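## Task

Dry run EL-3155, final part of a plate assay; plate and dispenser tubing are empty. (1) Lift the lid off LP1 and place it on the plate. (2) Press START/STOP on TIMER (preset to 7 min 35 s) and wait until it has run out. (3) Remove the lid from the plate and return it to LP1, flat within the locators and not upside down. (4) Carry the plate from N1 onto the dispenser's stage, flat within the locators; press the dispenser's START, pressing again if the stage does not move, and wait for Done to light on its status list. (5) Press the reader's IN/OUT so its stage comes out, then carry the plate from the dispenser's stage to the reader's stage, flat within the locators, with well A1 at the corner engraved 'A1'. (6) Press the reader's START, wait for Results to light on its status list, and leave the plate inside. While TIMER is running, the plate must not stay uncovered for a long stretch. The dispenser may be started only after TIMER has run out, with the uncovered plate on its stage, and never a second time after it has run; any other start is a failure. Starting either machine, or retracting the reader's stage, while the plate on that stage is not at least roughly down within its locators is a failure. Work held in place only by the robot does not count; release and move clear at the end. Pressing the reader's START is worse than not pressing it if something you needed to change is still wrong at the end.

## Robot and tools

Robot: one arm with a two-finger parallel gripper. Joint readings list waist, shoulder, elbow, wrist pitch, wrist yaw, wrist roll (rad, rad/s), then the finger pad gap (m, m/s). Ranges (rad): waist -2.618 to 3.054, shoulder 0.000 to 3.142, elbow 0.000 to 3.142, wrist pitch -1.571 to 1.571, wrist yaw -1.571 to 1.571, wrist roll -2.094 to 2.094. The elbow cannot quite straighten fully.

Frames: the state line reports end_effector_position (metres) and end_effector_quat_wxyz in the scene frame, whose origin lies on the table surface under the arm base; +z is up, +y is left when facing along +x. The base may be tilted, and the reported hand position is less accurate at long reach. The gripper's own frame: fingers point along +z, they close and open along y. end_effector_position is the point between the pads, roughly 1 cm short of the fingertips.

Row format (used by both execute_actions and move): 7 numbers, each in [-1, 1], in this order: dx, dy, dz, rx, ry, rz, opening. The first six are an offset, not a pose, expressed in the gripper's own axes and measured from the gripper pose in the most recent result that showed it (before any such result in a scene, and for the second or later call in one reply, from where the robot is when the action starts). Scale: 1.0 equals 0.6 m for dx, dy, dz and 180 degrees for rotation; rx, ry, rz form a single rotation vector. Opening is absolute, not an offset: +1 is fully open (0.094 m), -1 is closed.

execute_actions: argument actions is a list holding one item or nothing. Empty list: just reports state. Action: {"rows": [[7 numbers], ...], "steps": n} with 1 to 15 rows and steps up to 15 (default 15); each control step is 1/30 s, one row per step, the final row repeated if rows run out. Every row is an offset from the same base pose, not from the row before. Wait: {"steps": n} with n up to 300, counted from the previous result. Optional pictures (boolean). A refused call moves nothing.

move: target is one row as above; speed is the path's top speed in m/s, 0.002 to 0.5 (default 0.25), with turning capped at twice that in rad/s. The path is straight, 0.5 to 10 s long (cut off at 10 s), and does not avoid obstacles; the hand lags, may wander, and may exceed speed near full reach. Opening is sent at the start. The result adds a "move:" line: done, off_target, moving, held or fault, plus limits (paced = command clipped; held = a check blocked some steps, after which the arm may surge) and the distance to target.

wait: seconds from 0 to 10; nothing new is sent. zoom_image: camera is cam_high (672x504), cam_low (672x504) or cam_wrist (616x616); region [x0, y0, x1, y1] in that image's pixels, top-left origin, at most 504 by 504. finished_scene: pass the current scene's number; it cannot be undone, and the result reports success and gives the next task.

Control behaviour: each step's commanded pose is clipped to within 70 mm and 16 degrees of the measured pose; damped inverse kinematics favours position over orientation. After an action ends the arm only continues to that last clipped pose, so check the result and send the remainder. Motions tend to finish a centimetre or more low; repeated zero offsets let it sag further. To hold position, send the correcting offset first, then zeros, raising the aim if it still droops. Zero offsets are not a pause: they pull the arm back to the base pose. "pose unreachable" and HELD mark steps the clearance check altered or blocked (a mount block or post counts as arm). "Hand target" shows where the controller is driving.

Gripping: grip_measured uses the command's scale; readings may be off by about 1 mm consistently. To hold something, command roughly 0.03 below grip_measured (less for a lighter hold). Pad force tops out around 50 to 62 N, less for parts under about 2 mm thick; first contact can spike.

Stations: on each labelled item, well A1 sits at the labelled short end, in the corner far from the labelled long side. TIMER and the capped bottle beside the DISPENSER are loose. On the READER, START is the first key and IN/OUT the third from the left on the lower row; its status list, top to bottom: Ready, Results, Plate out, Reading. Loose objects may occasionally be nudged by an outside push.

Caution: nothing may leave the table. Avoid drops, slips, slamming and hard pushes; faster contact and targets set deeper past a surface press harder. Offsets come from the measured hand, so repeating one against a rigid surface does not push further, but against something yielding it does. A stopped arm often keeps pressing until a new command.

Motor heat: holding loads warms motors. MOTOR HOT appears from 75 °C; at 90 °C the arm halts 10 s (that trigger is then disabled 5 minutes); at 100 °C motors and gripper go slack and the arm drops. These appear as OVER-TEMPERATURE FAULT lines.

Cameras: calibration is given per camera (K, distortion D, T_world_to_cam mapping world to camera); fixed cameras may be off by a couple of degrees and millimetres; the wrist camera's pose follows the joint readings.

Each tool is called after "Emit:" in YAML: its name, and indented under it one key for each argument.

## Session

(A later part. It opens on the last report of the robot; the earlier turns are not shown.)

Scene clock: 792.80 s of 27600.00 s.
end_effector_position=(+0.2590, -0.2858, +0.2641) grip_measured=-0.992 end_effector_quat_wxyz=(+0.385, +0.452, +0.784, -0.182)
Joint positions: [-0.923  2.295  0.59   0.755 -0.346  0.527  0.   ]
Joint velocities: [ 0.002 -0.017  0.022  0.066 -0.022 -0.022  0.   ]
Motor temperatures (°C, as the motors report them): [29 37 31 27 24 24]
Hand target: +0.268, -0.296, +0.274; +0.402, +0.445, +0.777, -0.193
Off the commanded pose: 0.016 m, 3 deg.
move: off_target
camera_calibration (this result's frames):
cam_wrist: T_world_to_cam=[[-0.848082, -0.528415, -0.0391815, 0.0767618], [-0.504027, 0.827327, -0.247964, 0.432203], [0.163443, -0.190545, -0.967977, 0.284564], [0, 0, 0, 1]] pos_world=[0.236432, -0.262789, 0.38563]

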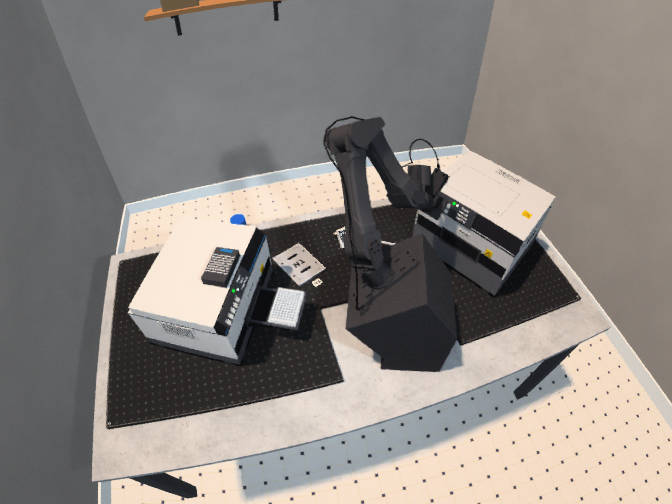

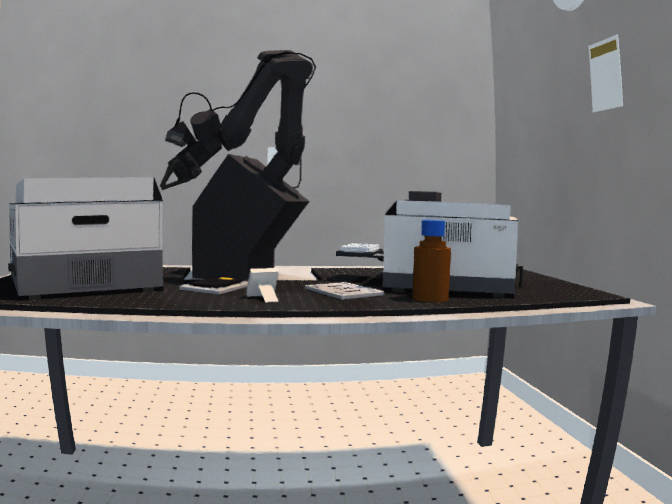

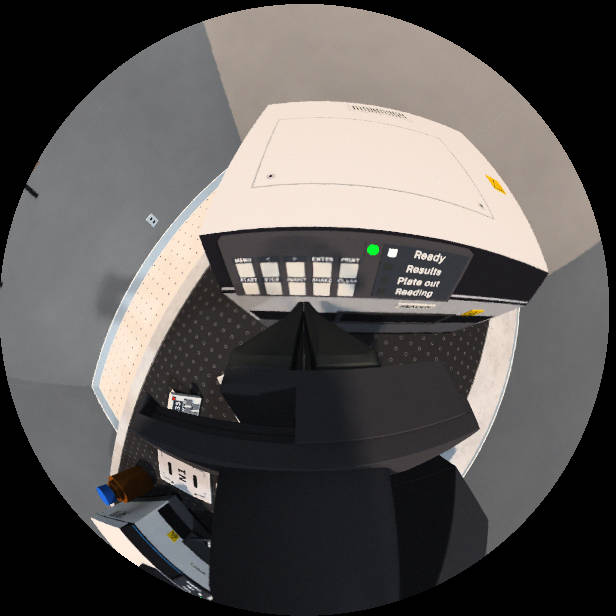

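Emit:
move:
  target: [-0.014,0.012,0.04,0,-0.014,0,-1]
  speed: 0.03

Emit:
zoom_image:
  camera: "cam_wrist"
  region: [200,230,420,390]

Scene clock: 796.50 s of 27600.00 s.
end_effector_position=(+0.2688, -0.2908, +0.2456) grip_measured=-0.992 end_effector_quat_wxyz=(+0.382, +0.453, +0.784, -0.181)
Joint positions: [-0.871  2.374  0.632  0.801 -0.317  0.571  0.   ]
Joint velocities: [ 0.002  0.022 -0.022  0.022 -0.007  0.022  0.001]
Motor temperatures (°C, as the motors report them): [29 37 31 27 25 24]
Hand target: +0.278, -0.302, +0.256; +0.402, +0.448, +0.775, -0.193
Off the commanded pose: 0.018 m, 3 deg.
move: off_target
camera_calibration (this result's frames):
cam_wrist: T_world_to_cam=[[-0.849178, -0.526644, -0.0392807, 0.0825672], [-0.503247, 0.829514, -0.242174, 0.435678], [0.160124, -0.185881, -0.969437, 0.266662], [0, 0, 0, 1]] pos_world=[0.246669, -0.26835, 0.367265]

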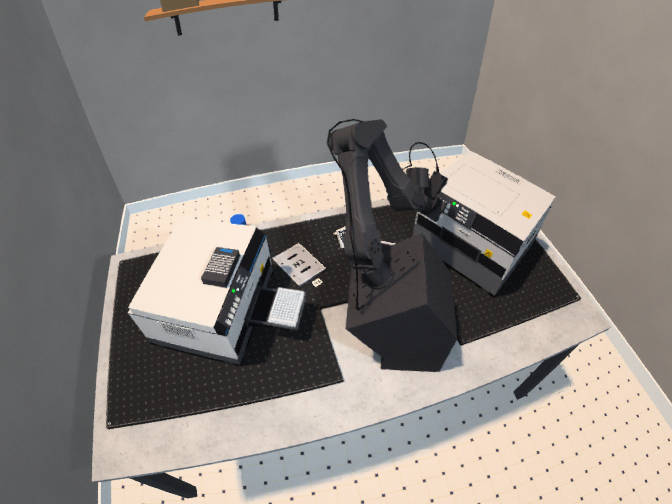

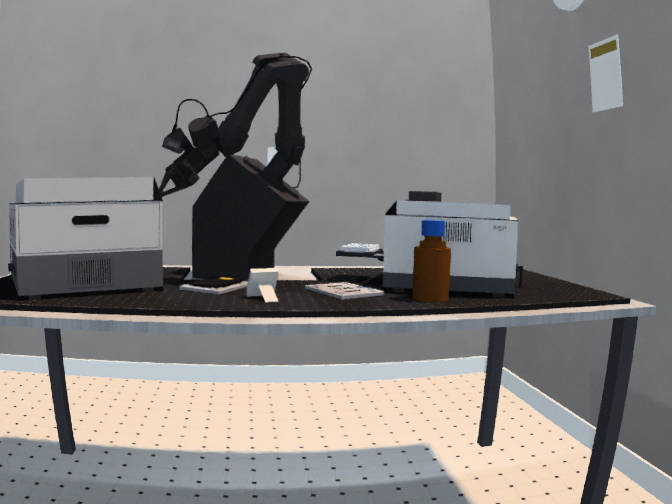

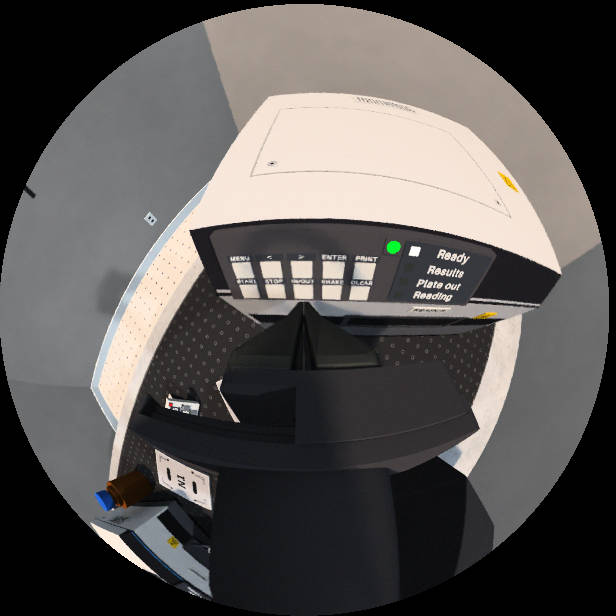

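Region (200, 230, 420, 390) of cam_wrist's 616x616 image, scaled by 2.291, with more detail than that image has; it fills the top 367 rows of this view, and the rest is white.

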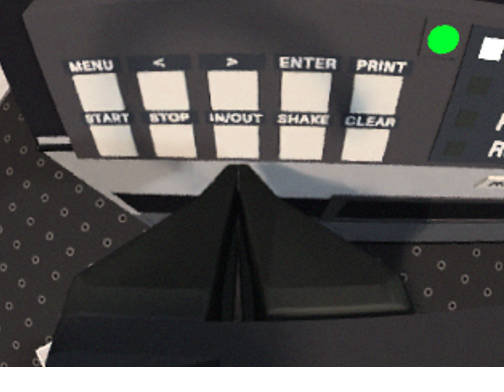

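Emit:
execute_actions:
  actions:
    - {"rows":[[-0.031,0.003,0.007,0,-0.015,0,-1],[-0.034,0.003,0.007,0,-0.015,0,-1],[-0.037,0.003,0.007,0,-0.015,0,-1],[-0.04,0.003,0.007,0,-0.015,0,-1],[-0.042,0.003,0.007,0,-0.015,0,-1],[-0.042,0.003,0.007,0,-0.015,0,-1],[-0.042,0.003,0.009,0,-0.015,0,-1],[-0.042,0.003,0.011,0,-0.015,0,-1],[-0.042,0.003,0.013,0,-0.015,0,-1]]}

Emit:
zoom_image:
  camera: "cam_wrist"
  region: [200,230,420,390]

Scene clock: 801.53 s of 27600.00 s.
end_effector_position=(+0.2790, -0.2976, +0.2522) grip_measured=-0.992 end_effector_quat_wxyz=(+0.391, +0.448, +0.783, -0.183)
Joint positions: [-0.871  2.374  0.669  0.785 -0.315  0.573  0.   ]
Joint velocities: [ 0.002 -0.007  0.012 -0.007  0.007  0.007  0.   ]
Motor temperatures (°C, as the motors report them): [29 38 31 27 25 24]
Hand target: +0.281, -0.309, +0.260; +0.401, +0.449, +0.775, -0.192
Off the commanded pose: 0.014 m, 2 deg.
Steps of this call (steps 1 to 136: nothing new was sent; steps 137 to 151: all 15 steps of this action). Readings (end_effector_position):
137: (+0.2690, -0.2911, +0.2460)
138: (+0.2690, -0.2911, +0.2460)
140: (+0.2696, -0.2919, +0.2461)
144: (+0.2746, -0.2951, +0.2491)
151: the state above
camera_calibration (this result's frames):
cam_wrist: T_world_to_cam=[[-0.843876, -0.534953, -0.041204, 0.0844192], [-0.507909, 0.82124, -0.259985, 0.451386], [0.172918, -0.198468, -0.964733, 0.261625], [0, 0, 0, 1]] pos_world=[0.255263, -0.273612, 0.373231]

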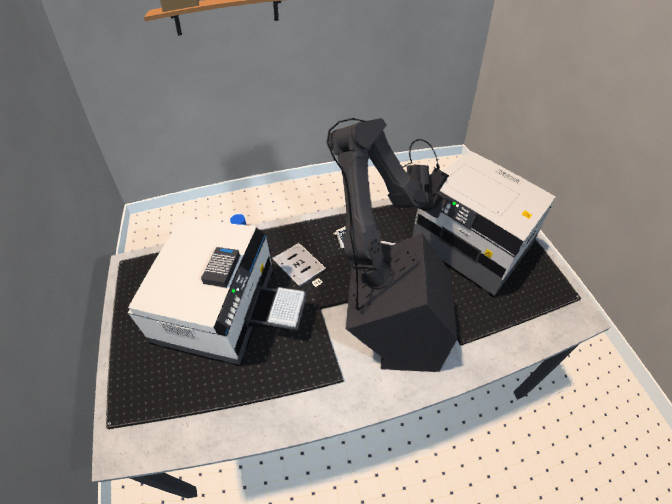

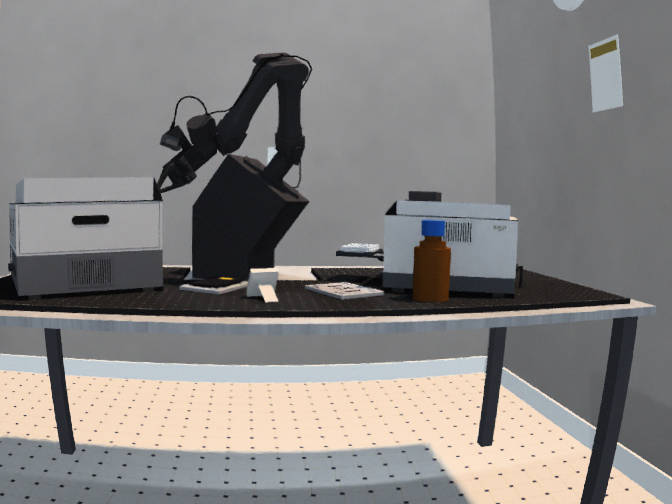

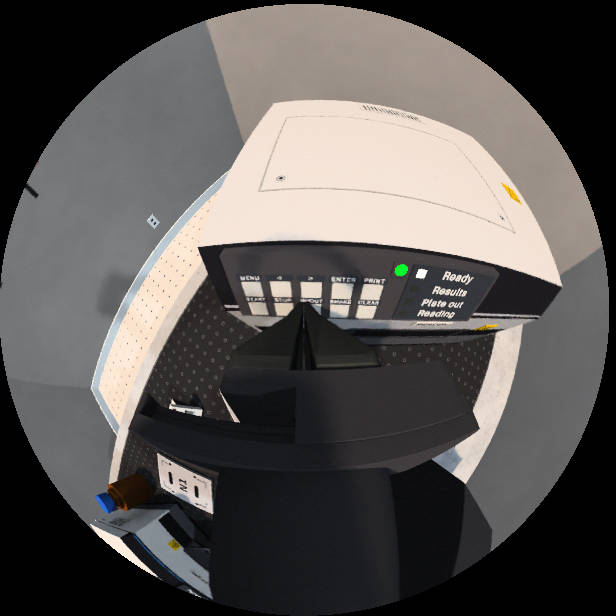

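Region (200, 230, 420, 390) of cam_wrist's 616x616 image, scaled by 2.291, with more detail than that image has; it fills the top 367 rows of this view, and the rest is white.

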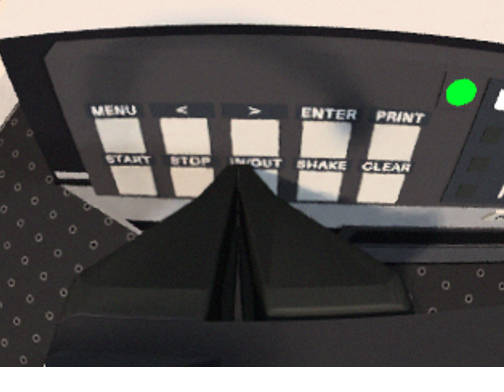

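Emit:
execute_actions:
  actions:
    - {"rows":[[-0.02,-0.012,0.003,0.004,-0.008,0,-1],[-0.019,-0.016,0.003,0.006,-0.008,0,-1],[-0.018,-0.019,0.003,0.008,-0.008,0,-1]]}

Emit:
zoom_image:
  camera: "cam_wrist"
  region: [200,230,420,390]

Scene clock: 804.67 s of 27600.00 s.
end_effector_position=(+0.2735, -0.2998, +0.2497) grip_measured=-0.992 end_effector_quat_wxyz=(+0.385, +0.451, +0.784, -0.186)
Joint positions: [-0.88   2.383  0.669  0.779 -0.315  0.56   0.   ]
Joint velocities: [ 0.002 -0.002 -0.002 -0.007 -0.007 -0.022  0.001]
Motor temperatures (°C, as the motors report them): [29 38 31 28 25 24]
Hand target: +0.273, -0.310, +0.259; +0.395, +0.451, +0.775, -0.198
Off the commanded pose: 0.014 m, 2 deg.
Steps of this call (steps 1 to 79: nothing new was sent; steps 80 to 94: all 15 steps of this action). Readings (end_effector_position):
80: (+0.2785, -0.2976, +0.2519)
81: (+0.2782, -0.2979, +0.2521)
83: (+0.2769, -0.2987, +0.2520)
87: (+0.2739, -0.2998, +0.2502)
94: the state above
camera_calibration (this result's frames):
cam_wrist: T_world_to_cam=[[-0.848345, -0.528406, -0.0331376, 0.0796506], [-0.504498, 0.825774, -0.252148, 0.448168], [0.160601, -0.19719, -0.967121, 0.264148], [0, 0, 0, 1]] pos_world=[0.251249, -0.27591, 0.371107]

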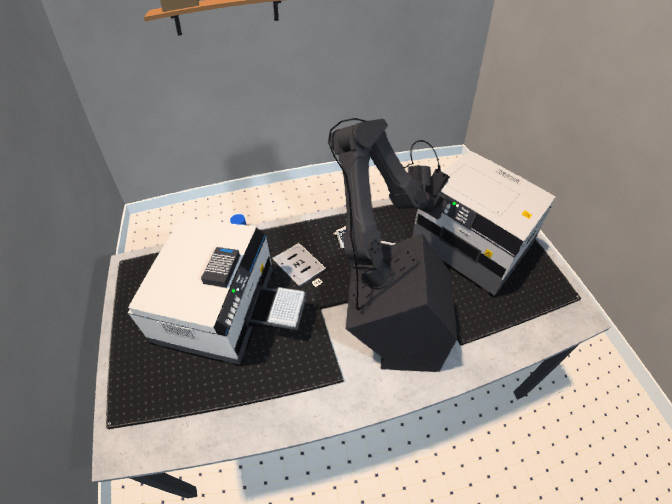

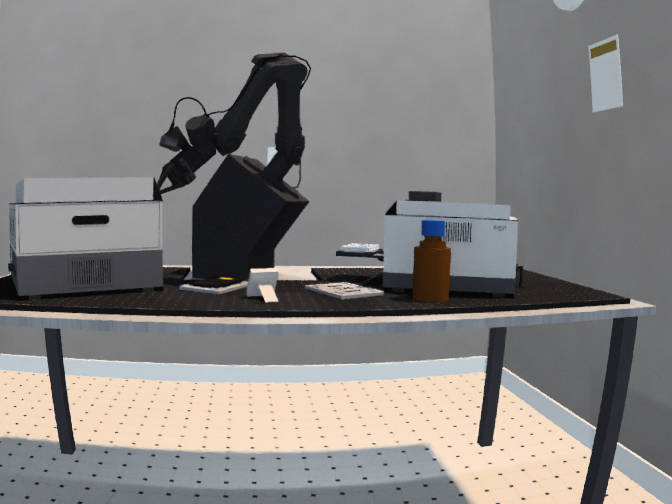

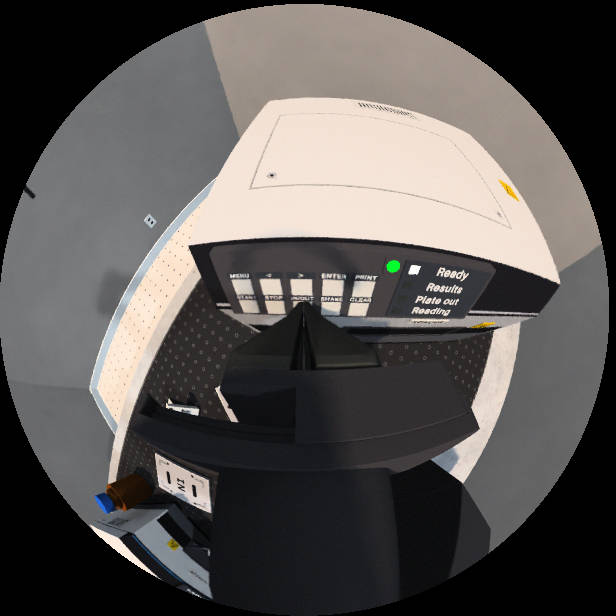

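Region (200, 230, 420, 390) of cam_wrist's 616x616 image, scaled by 2.291, with more detail than that image has; it fills the top 367 rows of this view, and the rest is white.

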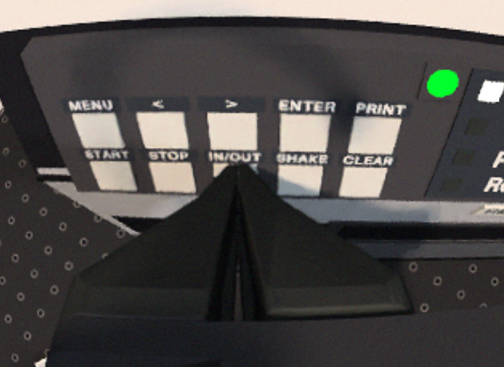

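Emit:
execute_actions:
  actions:
    - {"rows":[[-0.02,-0.006,0.003,0.002,-0.011,0,-1],[-0.02,-0.004,0.005,0.002,-0.011,0,-1],[-0.02,-0.002,0.007,0.002,-0.011,0,-1],[-0.02,0,0.009,0.002,-0.011,0,-1],[-0.02,0,0.011,0.002,-0.011,0,-1],[-0.02,0,0.013,0.002,-0.011,0,-1],[-0.02,0,0.015,0.002,-0.011,0,-1],[-0.02,0,0.017,0.002,-0.011,0,-1],[-0.02,0,0.019,0.002,-0.011,0,-1],[-0.02,0,0.021,0.002,-0.011,0,-1]]}

Scene clock: 807.77 s of 27600.00 s.
end_effector_position=(+0.2719, -0.3006, +0.2440) grip_measured=-0.992 end_effector_quat_wxyz=(+0.381, +0.454, +0.784, -0.184)
Joint positions: [-0.875  2.402  0.675  0.782 -0.314  0.565  0.   ]
Joint velocities: [-0.002 -0.012 -0.017  0.051 -0.022 -0.095 -0.001]
Motor temperatures (°C, as the motors report them): [30 38 30 28 25 24]
Hand target: +0.282, -0.314, +0.252; +0.398, +0.448, +0.776, -0.196
Off the commanded pose: 0.019 m, 3 deg.
Steps of this call (steps 1 to 78: nothing new was sent; steps 79 to 93: all 15 steps of this action). Readings (end_effector_position):
79: (+0.2735, -0.2998, +0.2497)
80: (+0.2735, -0.2998, +0.2497)
82: (+0.2733, -0.2999, +0.2495)
86: (+0.2717, -0.3004, +0.2448)
93: the state above
camera_calibration (this result's frames):
cam_wrist: T_world_to_cam=[[-0.851455, -0.523354, -0.0335386, 0.0801487], [-0.501092, 0.830766, -0.242354, 0.444796], [0.1547, -0.189548, -0.969608, 0.26323], [0, 0, 0, 1]] pos_world=[0.250405, -0.27768, 0.365716]

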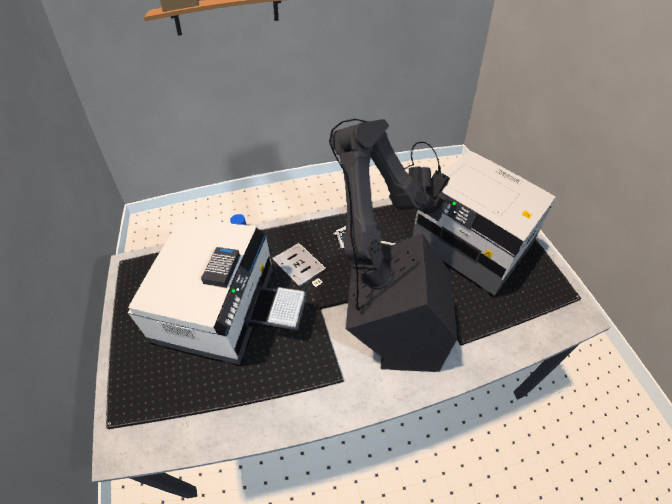

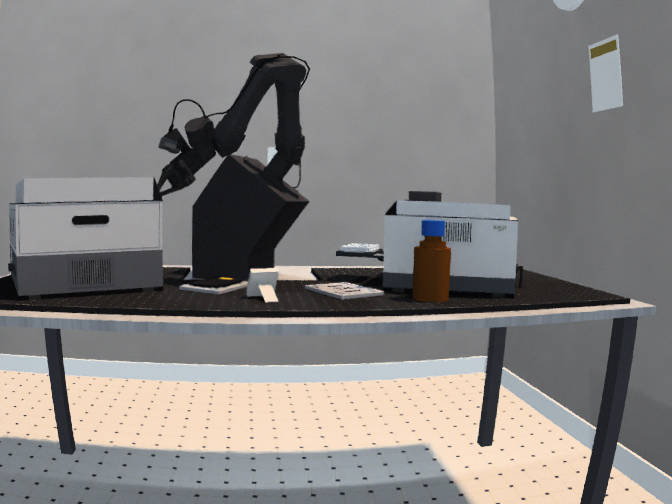

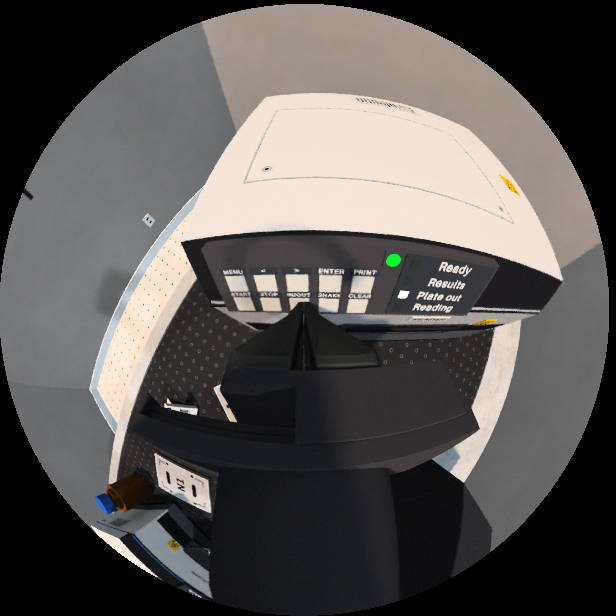

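Emit:
move:
  target: [-0.02,0,-0.1,0,0,0,-1]
  speed: 0.08

Emit:
move:
  target: [0.03,-0.08,-0.12,0,0.27,0,1]
  speed: 0.15

Scene clock: 812.87 s of 27600.00 s.
end_effector_position=(+0.2541, -0.2689, +0.2842) grip_measured=-0.992 end_effector_quat_wxyz=(+0.376, +0.453, +0.788, -0.180)
Joint positions: [-0.951  2.151  0.55   0.625 -0.368  0.493  0.   ]
Joint velocities: [-0.007 -0.002 -0.002 -0.007 -0.007 -0.081 -0.   ]
Motor temperatures (°C, as the motors report them): [30 38 31 28 25 24]
Hand target: +0.250, -0.269, +0.290; +0.381, +0.454, +0.784, -0.183
Off the commanded pose: 0.009 m, 1 deg.
move: done
camera_calibration (this result's frames):
cam_wrist: T_world_to_cam=[[-0.848254, -0.528447, -0.0347769, 0.0811229], [-0.507856, 0.830306, -0.22951, 0.417307], [0.150159, -0.177021, -0.972685, 0.316388], [0, 0, 0, 1]] pos_world=[0.233236, -0.247616, 0.406343]

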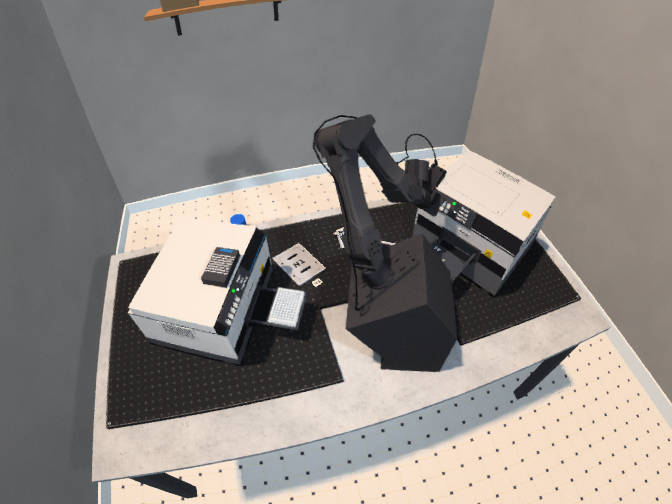

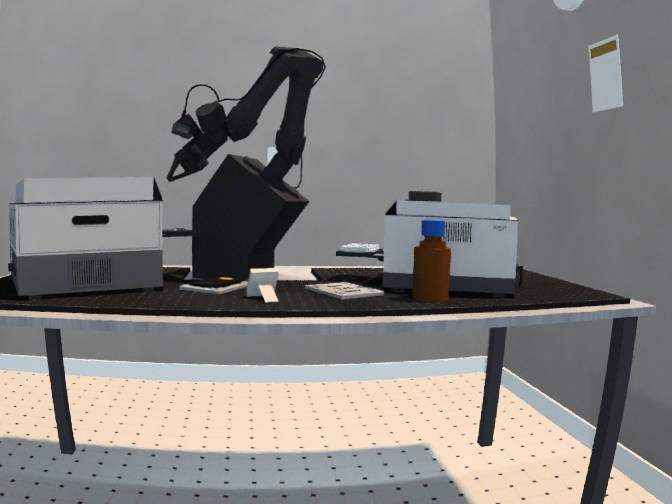

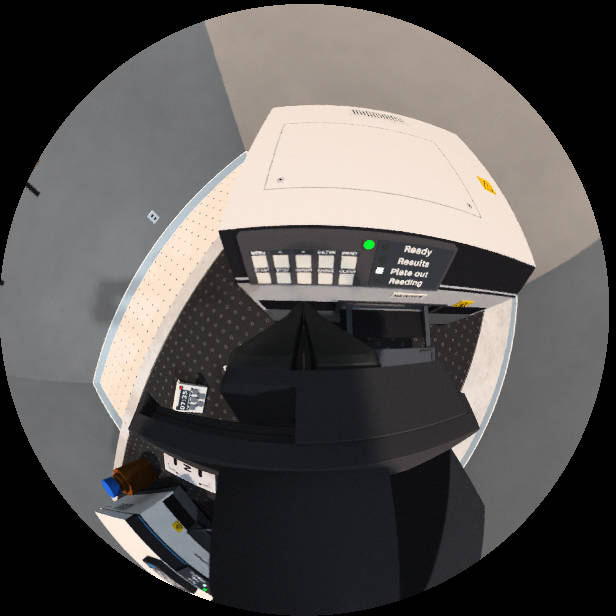

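Scene clock: 816.27 s of 27600.00 s.
end_effector_position=(+0.1788, -0.2273, +0.3056) grip_measured=+1.000 end_effector_quat_wxyz=(+0.012, +0.489, +0.871, +0.036)
Joint positions: [-1.206  2.361  1.277 -1.003 -0.513 -0.258  0.094]
Joint velocities: [-0.002  0.007 -0.002 -0.007 -0.022 -0.007  0.   ]
Motor temperatures (°C, as the motors report them): [30 38 31 28 25 24]
Hand target: +0.179, -0.238, +0.315; +0.024, +0.487, +0.873, +0.027
Off the commanded pose: 0.015 m, 2 deg.
move: off_target
camera_calibration (this result's frames):
cam_wrist: T_world_to_cam=[[-0.841365, -0.536796, -0.0628935, 0.0454568], [-0.463127, 0.656081, 0.595878, 0.0495241], [-0.278602, 0.530478, -0.800608, 0.540703], [0, 0, 0, 1]] pos_world=[0.211822, -0.294922, 0.40624]

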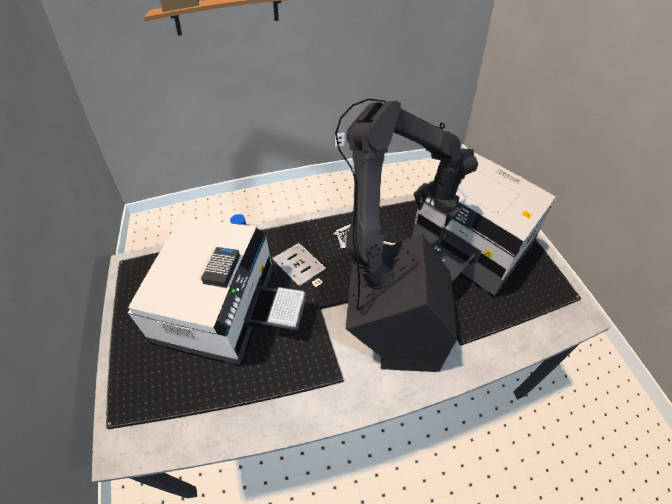

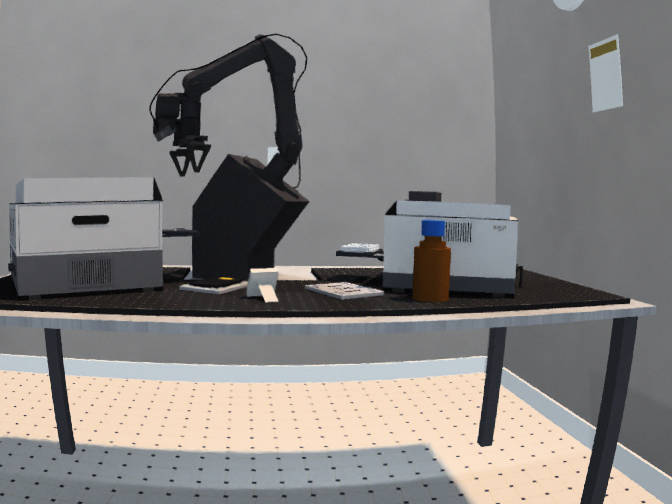

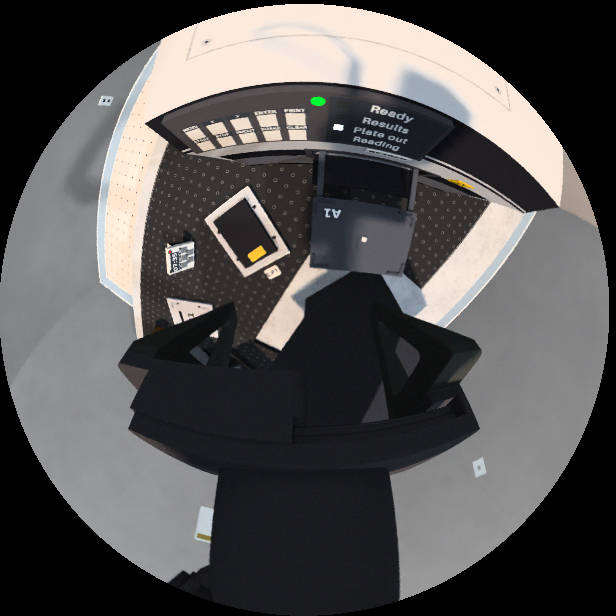

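Emit:
zoom_image:
  camera: "cam_wrist"
  region: [190,175,310,290]

Emit:
move:
  target: [0.22,0.37,0.06,0.024,-0.01,-0.18,1]

Emit:
zoom_image:
  camera: "cam_wrist"
  region: [60,100,560,420]

Region (190, 175, 310, 290) of cam_wrist's 616x616 image, scaled by 4.200, with more detail than that image has; it fills the top 483 rows of this view, and the rest is white.

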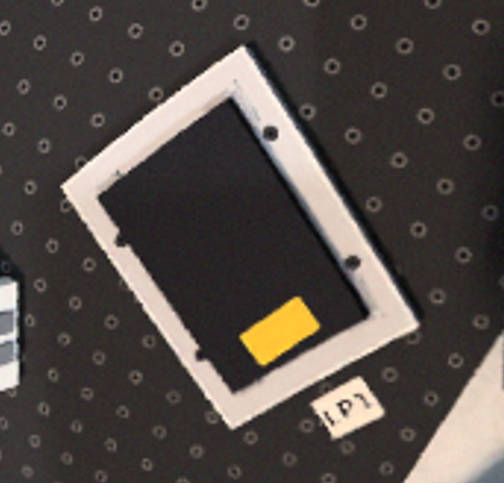

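Scene clock: 821.53 s of 27600.00 s.
end_effector_position=(+0.2890, +0.0018, +0.2760) grip_measured=+1.000 end_effector_quat_wxyz=(-0.010, +0.231, +0.973, -0.009)
Joint positions: [-0.45   1.685  0.96  -0.879 -0.621  0.051  0.094]
Joint velocities: [ 0.007  0.002 -0.007  0.051 -0.007 -0.037  0.   ]
Motor temperatures (°C, as the motors report them): [30 38 31 27 25 24]
Hand target: +0.298, -0.001, +0.284; +0.011, +0.228, +0.973, -0.015
Off the commanded pose: 0.017 m, 3 deg.
move: off_target
camera_calibration (this result's frames):
cam_wrist: T_world_to_cam=[[-0.430222, -0.902096, 0.033634, 0.114477], [-0.713113, 0.362467, 0.600073, 0.0395078], [-0.553515, 0.23418, -0.799238, 0.505837], [0, 0, 0, 1]] pos_world=[0.357412, -0.0295081, 0.376726]

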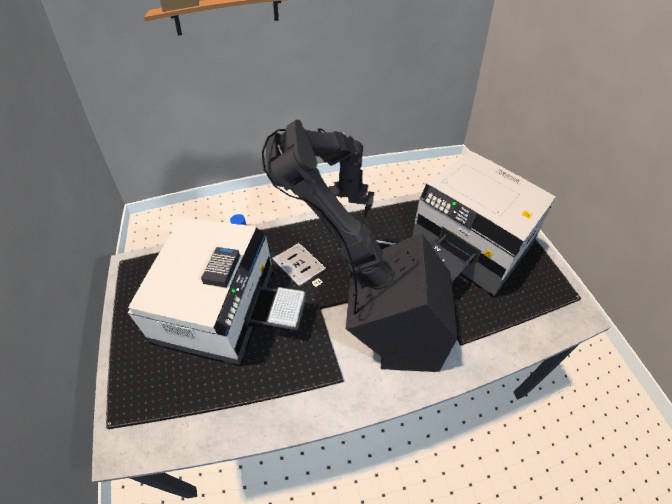

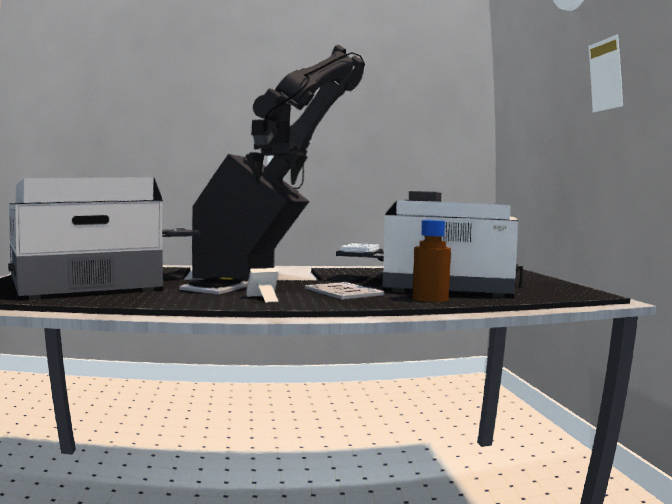

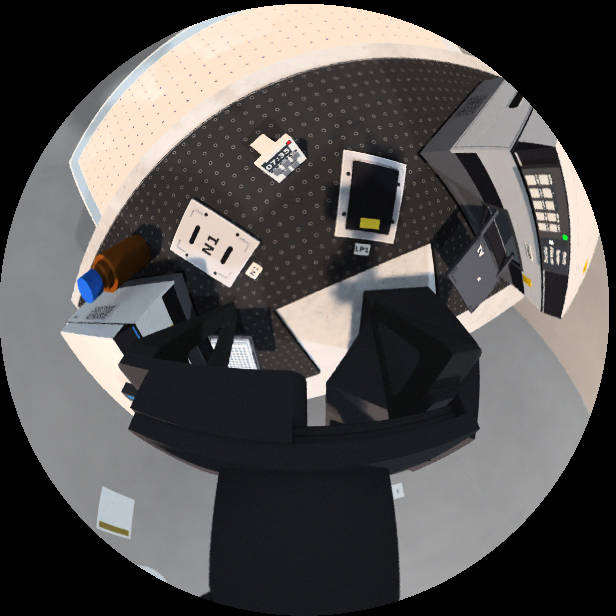

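Region (60, 100, 560, 420) of cam_wrist's 616x616 image, scaled by 1.008, with more detail than that image has; it fills the top 323 rows of this view, and the rest is white.

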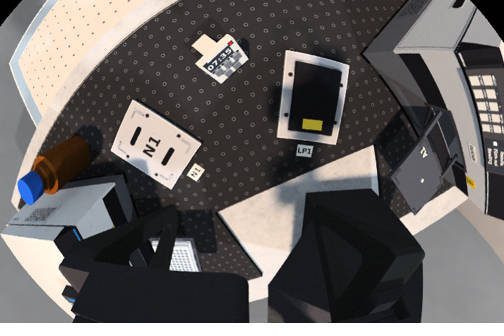

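Emit:
execute_actions:
  actions: []

Scene clock: 828.17 s of 27600.00 s.
end_effector_position=(+0.2892, +0.0017, +0.2760) grip_measured=+1.000 end_effector_quat_wxyz=(-0.010, +0.232, +0.973, -0.009)
Joint positions: [-0.45   1.685  0.96  -0.878 -0.621  0.054  0.094]
Joint velocities: [ 0.002 -0.012 -0.007  0.022 -0.037 -0.081  0.   ]
Motor temperatures (°C, as the motors report them): [30 38 31 27 24 24]
Hand target: +0.298, -0.001, +0.284; +0.011, +0.228, +0.973, -0.015
Off the commanded pose: 0.017 m, 3 deg.
Steps of this call (steps 1 to 199: nothing new was sent). Readings (end_effector_position):
1: (+0.2890, +0.0018, +0.2760)
2: (+0.2891, +0.0018, +0.2760)
4: (+0.2891, +0.0018, +0.2760)
8: (+0.2891, +0.0018, +0.2760)
199: the state above
camera_calibration (this result's frames):
cam_wrist: T_world_to_cam=[[-0.432924, -0.900801, 0.0336608, 0.115253], [-0.712395, 0.364779, 0.599525, 0.0395802], [-0.552332, 0.235569, -0.799648, 0.505702], [0, 0, 0, 1]] pos_world=[0.357408, -0.0297453, 0.376775]

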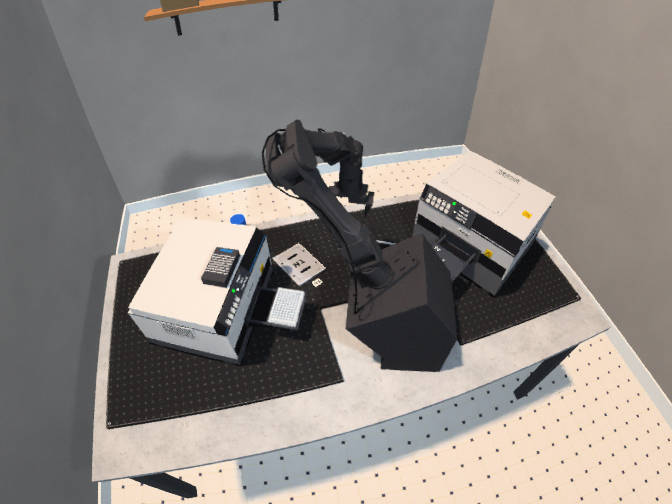

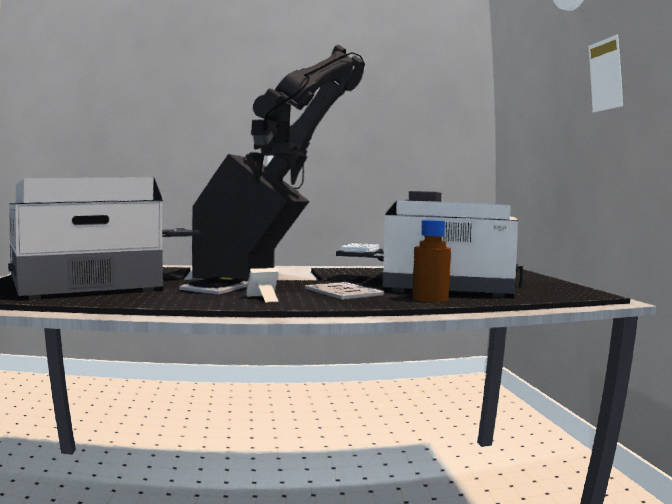

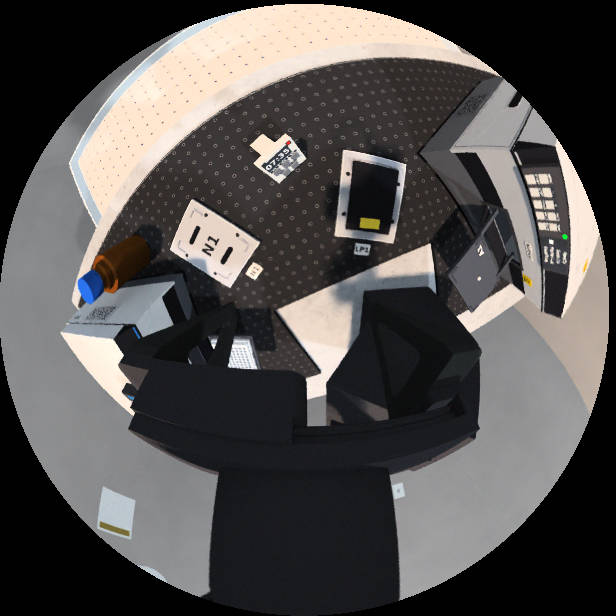

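Emit:
move:
  target: [0.255,0.245,0.03,0,0,0,1]

Scene clock: 832.03 s of 27600.00 s.
end_effector_position=(+0.2119, +0.1953, +0.2487) grip_measured=+1.000 end_effector_quat_wxyz=(-0.030, +0.234, +0.972, -0.022)
Joint positions: [ 0.365  1.157  0.793 -0.795 -0.439  0.966  0.094]
Joint velocities: [-0.002  0.002  0.002 -0.007 -0.051 -0.007  0.   ]
Motor temperatures (°C, as the motors report them): [29 38 31 26 24 24]
Hand target: +0.218, +0.198, +0.254; -0.011, +0.230, +0.973, -0.018
Off the commanded pose: 0.012 m, 3 deg.
move: off_target
camera_calibration (this result's frames):
cam_wrist: T_world_to_cam=[[-0.434319, -0.898252, 0.0671577, 0.248582], [-0.68353, 0.377217, 0.624895, -0.0844957], [-0.586646, 0.225499, -0.777815, 0.39939], [0, 0, 0, 1]] pos_world=[0.284509, 0.165101, 0.346758]

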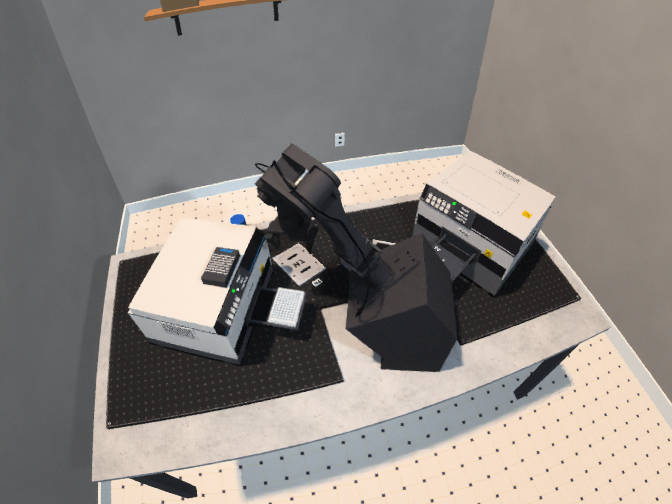

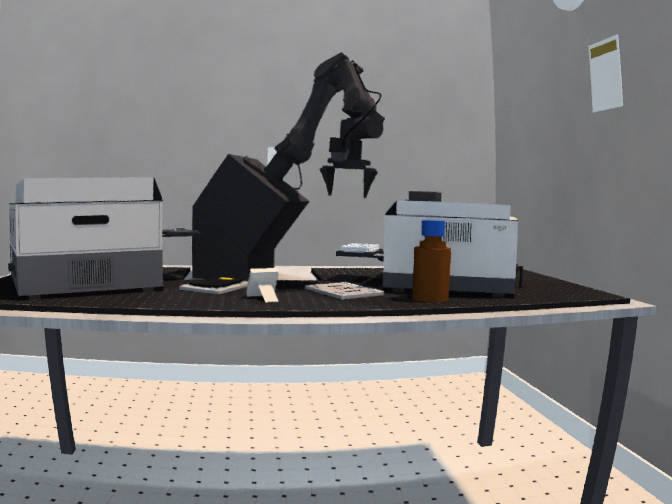

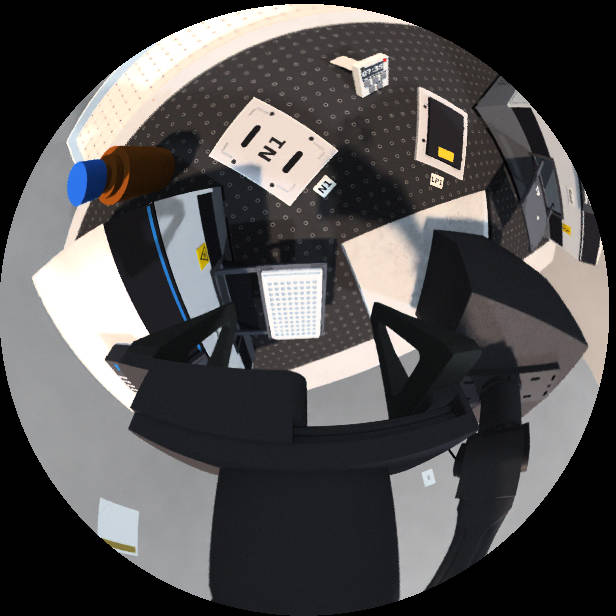

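Emit:
move:
  target: [0.183,0.014,0.15,-0.022,-0.02,-0.009,1]
  speed: 0.15

Scene clock: 838.70 s of 27600.00 s.
end_effector_position=(+0.1148, +0.2545, +0.1662) grip_measured=+1.000 end_effector_quat_wxyz=(+0.006, +0.214, +0.977, +0.010)
Joint positions: [ 1.078  1.183  0.513 -0.238 -0.028  1.574  0.094]
Joint velocities: [-0.002  0.037 -0.007  0.007 -0.022  0.037  0.   ]
Motor temperatures (°C, as the motors report them): [29 38 30 26 24 24]
Hand target: +0.114, +0.247, +0.163; +0.013, +0.215, +0.976, -0.001
Off the commanded pose: 0.006 m, 1 deg.
move: done
camera_calibration (this result's frames):
cam_wrist: T_world_to_cam=[[-0.399488, -0.916691, -0.00930269, 0.278544], [-0.748052, 0.320097, 0.581339, -0.0924598], [-0.529931, 0.239197, -0.813608, 0.26085], [0, 0, 0, 1]] pos_world=[0.180343, 0.22254, 0.268572]

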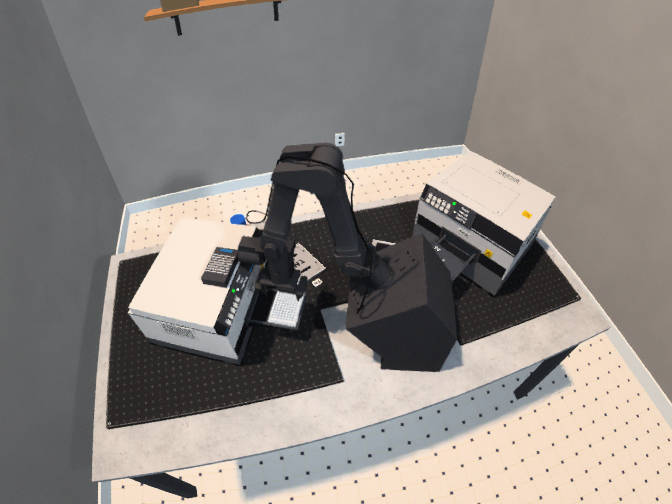

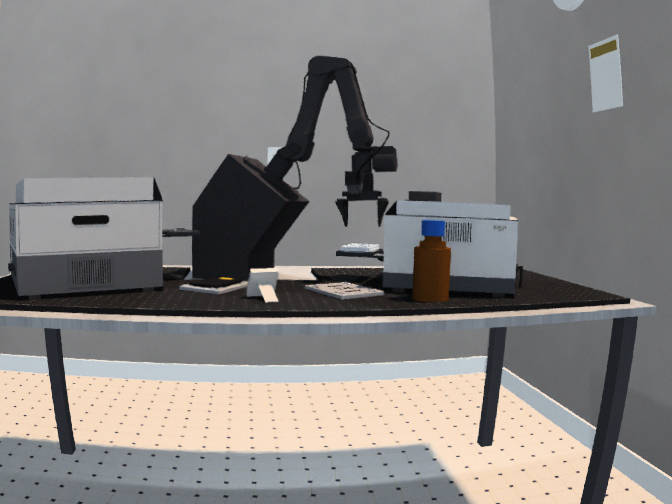

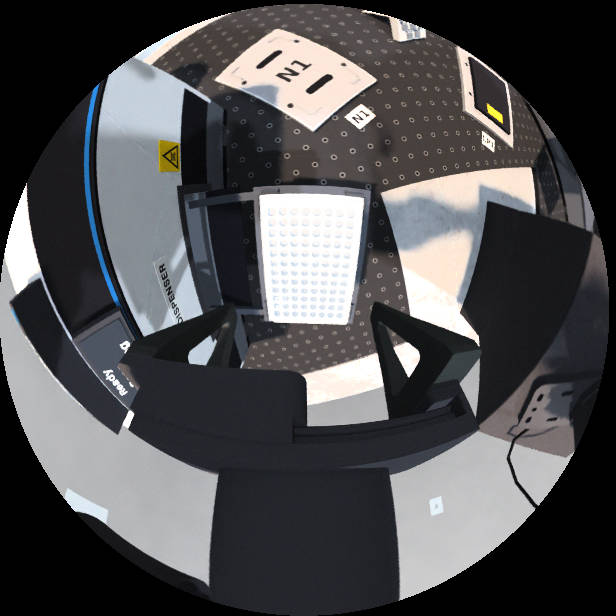

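Need −7 mm gy plus lag.

Emit:
move:
  target: [0.004,-0.022,0.055,0.004,0.002,0.003,1]
  speed: 0.05

Scene clock: 842.83 s of 27600.00 s.
end_effector_position=(+0.1141, +0.2509, +0.1362) grip_measured=+1.000 end_effector_quat_wxyz=(+0.006, +0.219, +0.976, +0.013)
Joint positions: [ 1.079  1.326  0.479 -0.055 -0.029  1.584  0.094]
Joint velocities: [ 0.002 -0.012 -0.012 -0.037  0.081  0.051  0.   ]
Motor temperatures (°C, as the motors report them): [28 38 30 26 24 24]
Hand target: +0.108, +0.244, +0.134; +0.001, +0.218, +0.976, +0.004
Off the commanded pose: 0.010 m, 1 deg.
move: done
camera_calibration (this result's frames):
cam_wrist: T_world_to_cam=[[-0.408412, -0.912673, -0.0150937, 0.275444], [-0.745644, 0.324039, 0.582248, -0.0758854], [-0.526511, 0.249052, -0.812871, 0.233999], [0, 0, 0, 1]] pos_world=[0.179114, 0.217702, 0.238552]

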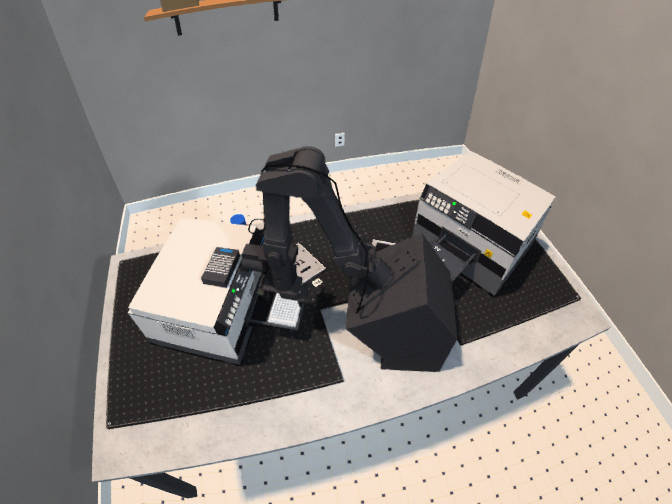

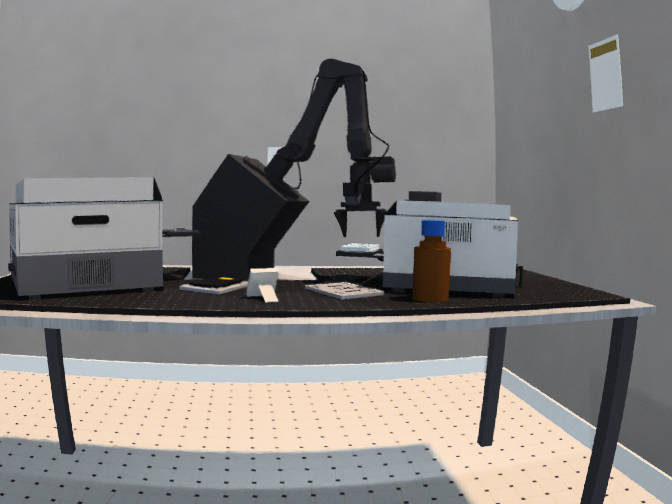

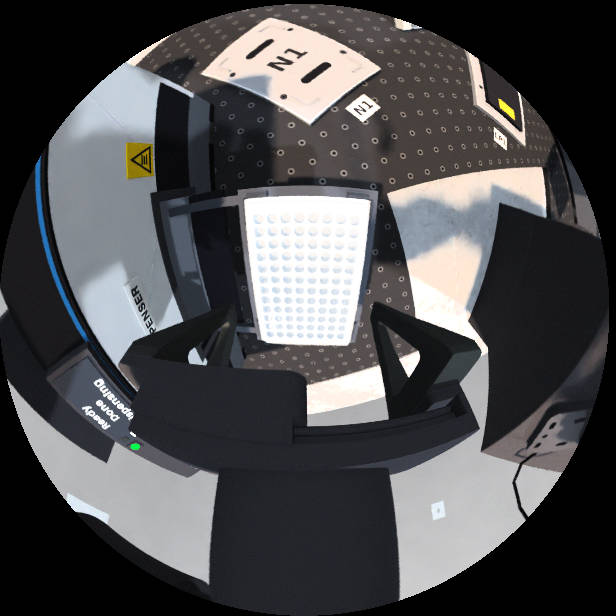

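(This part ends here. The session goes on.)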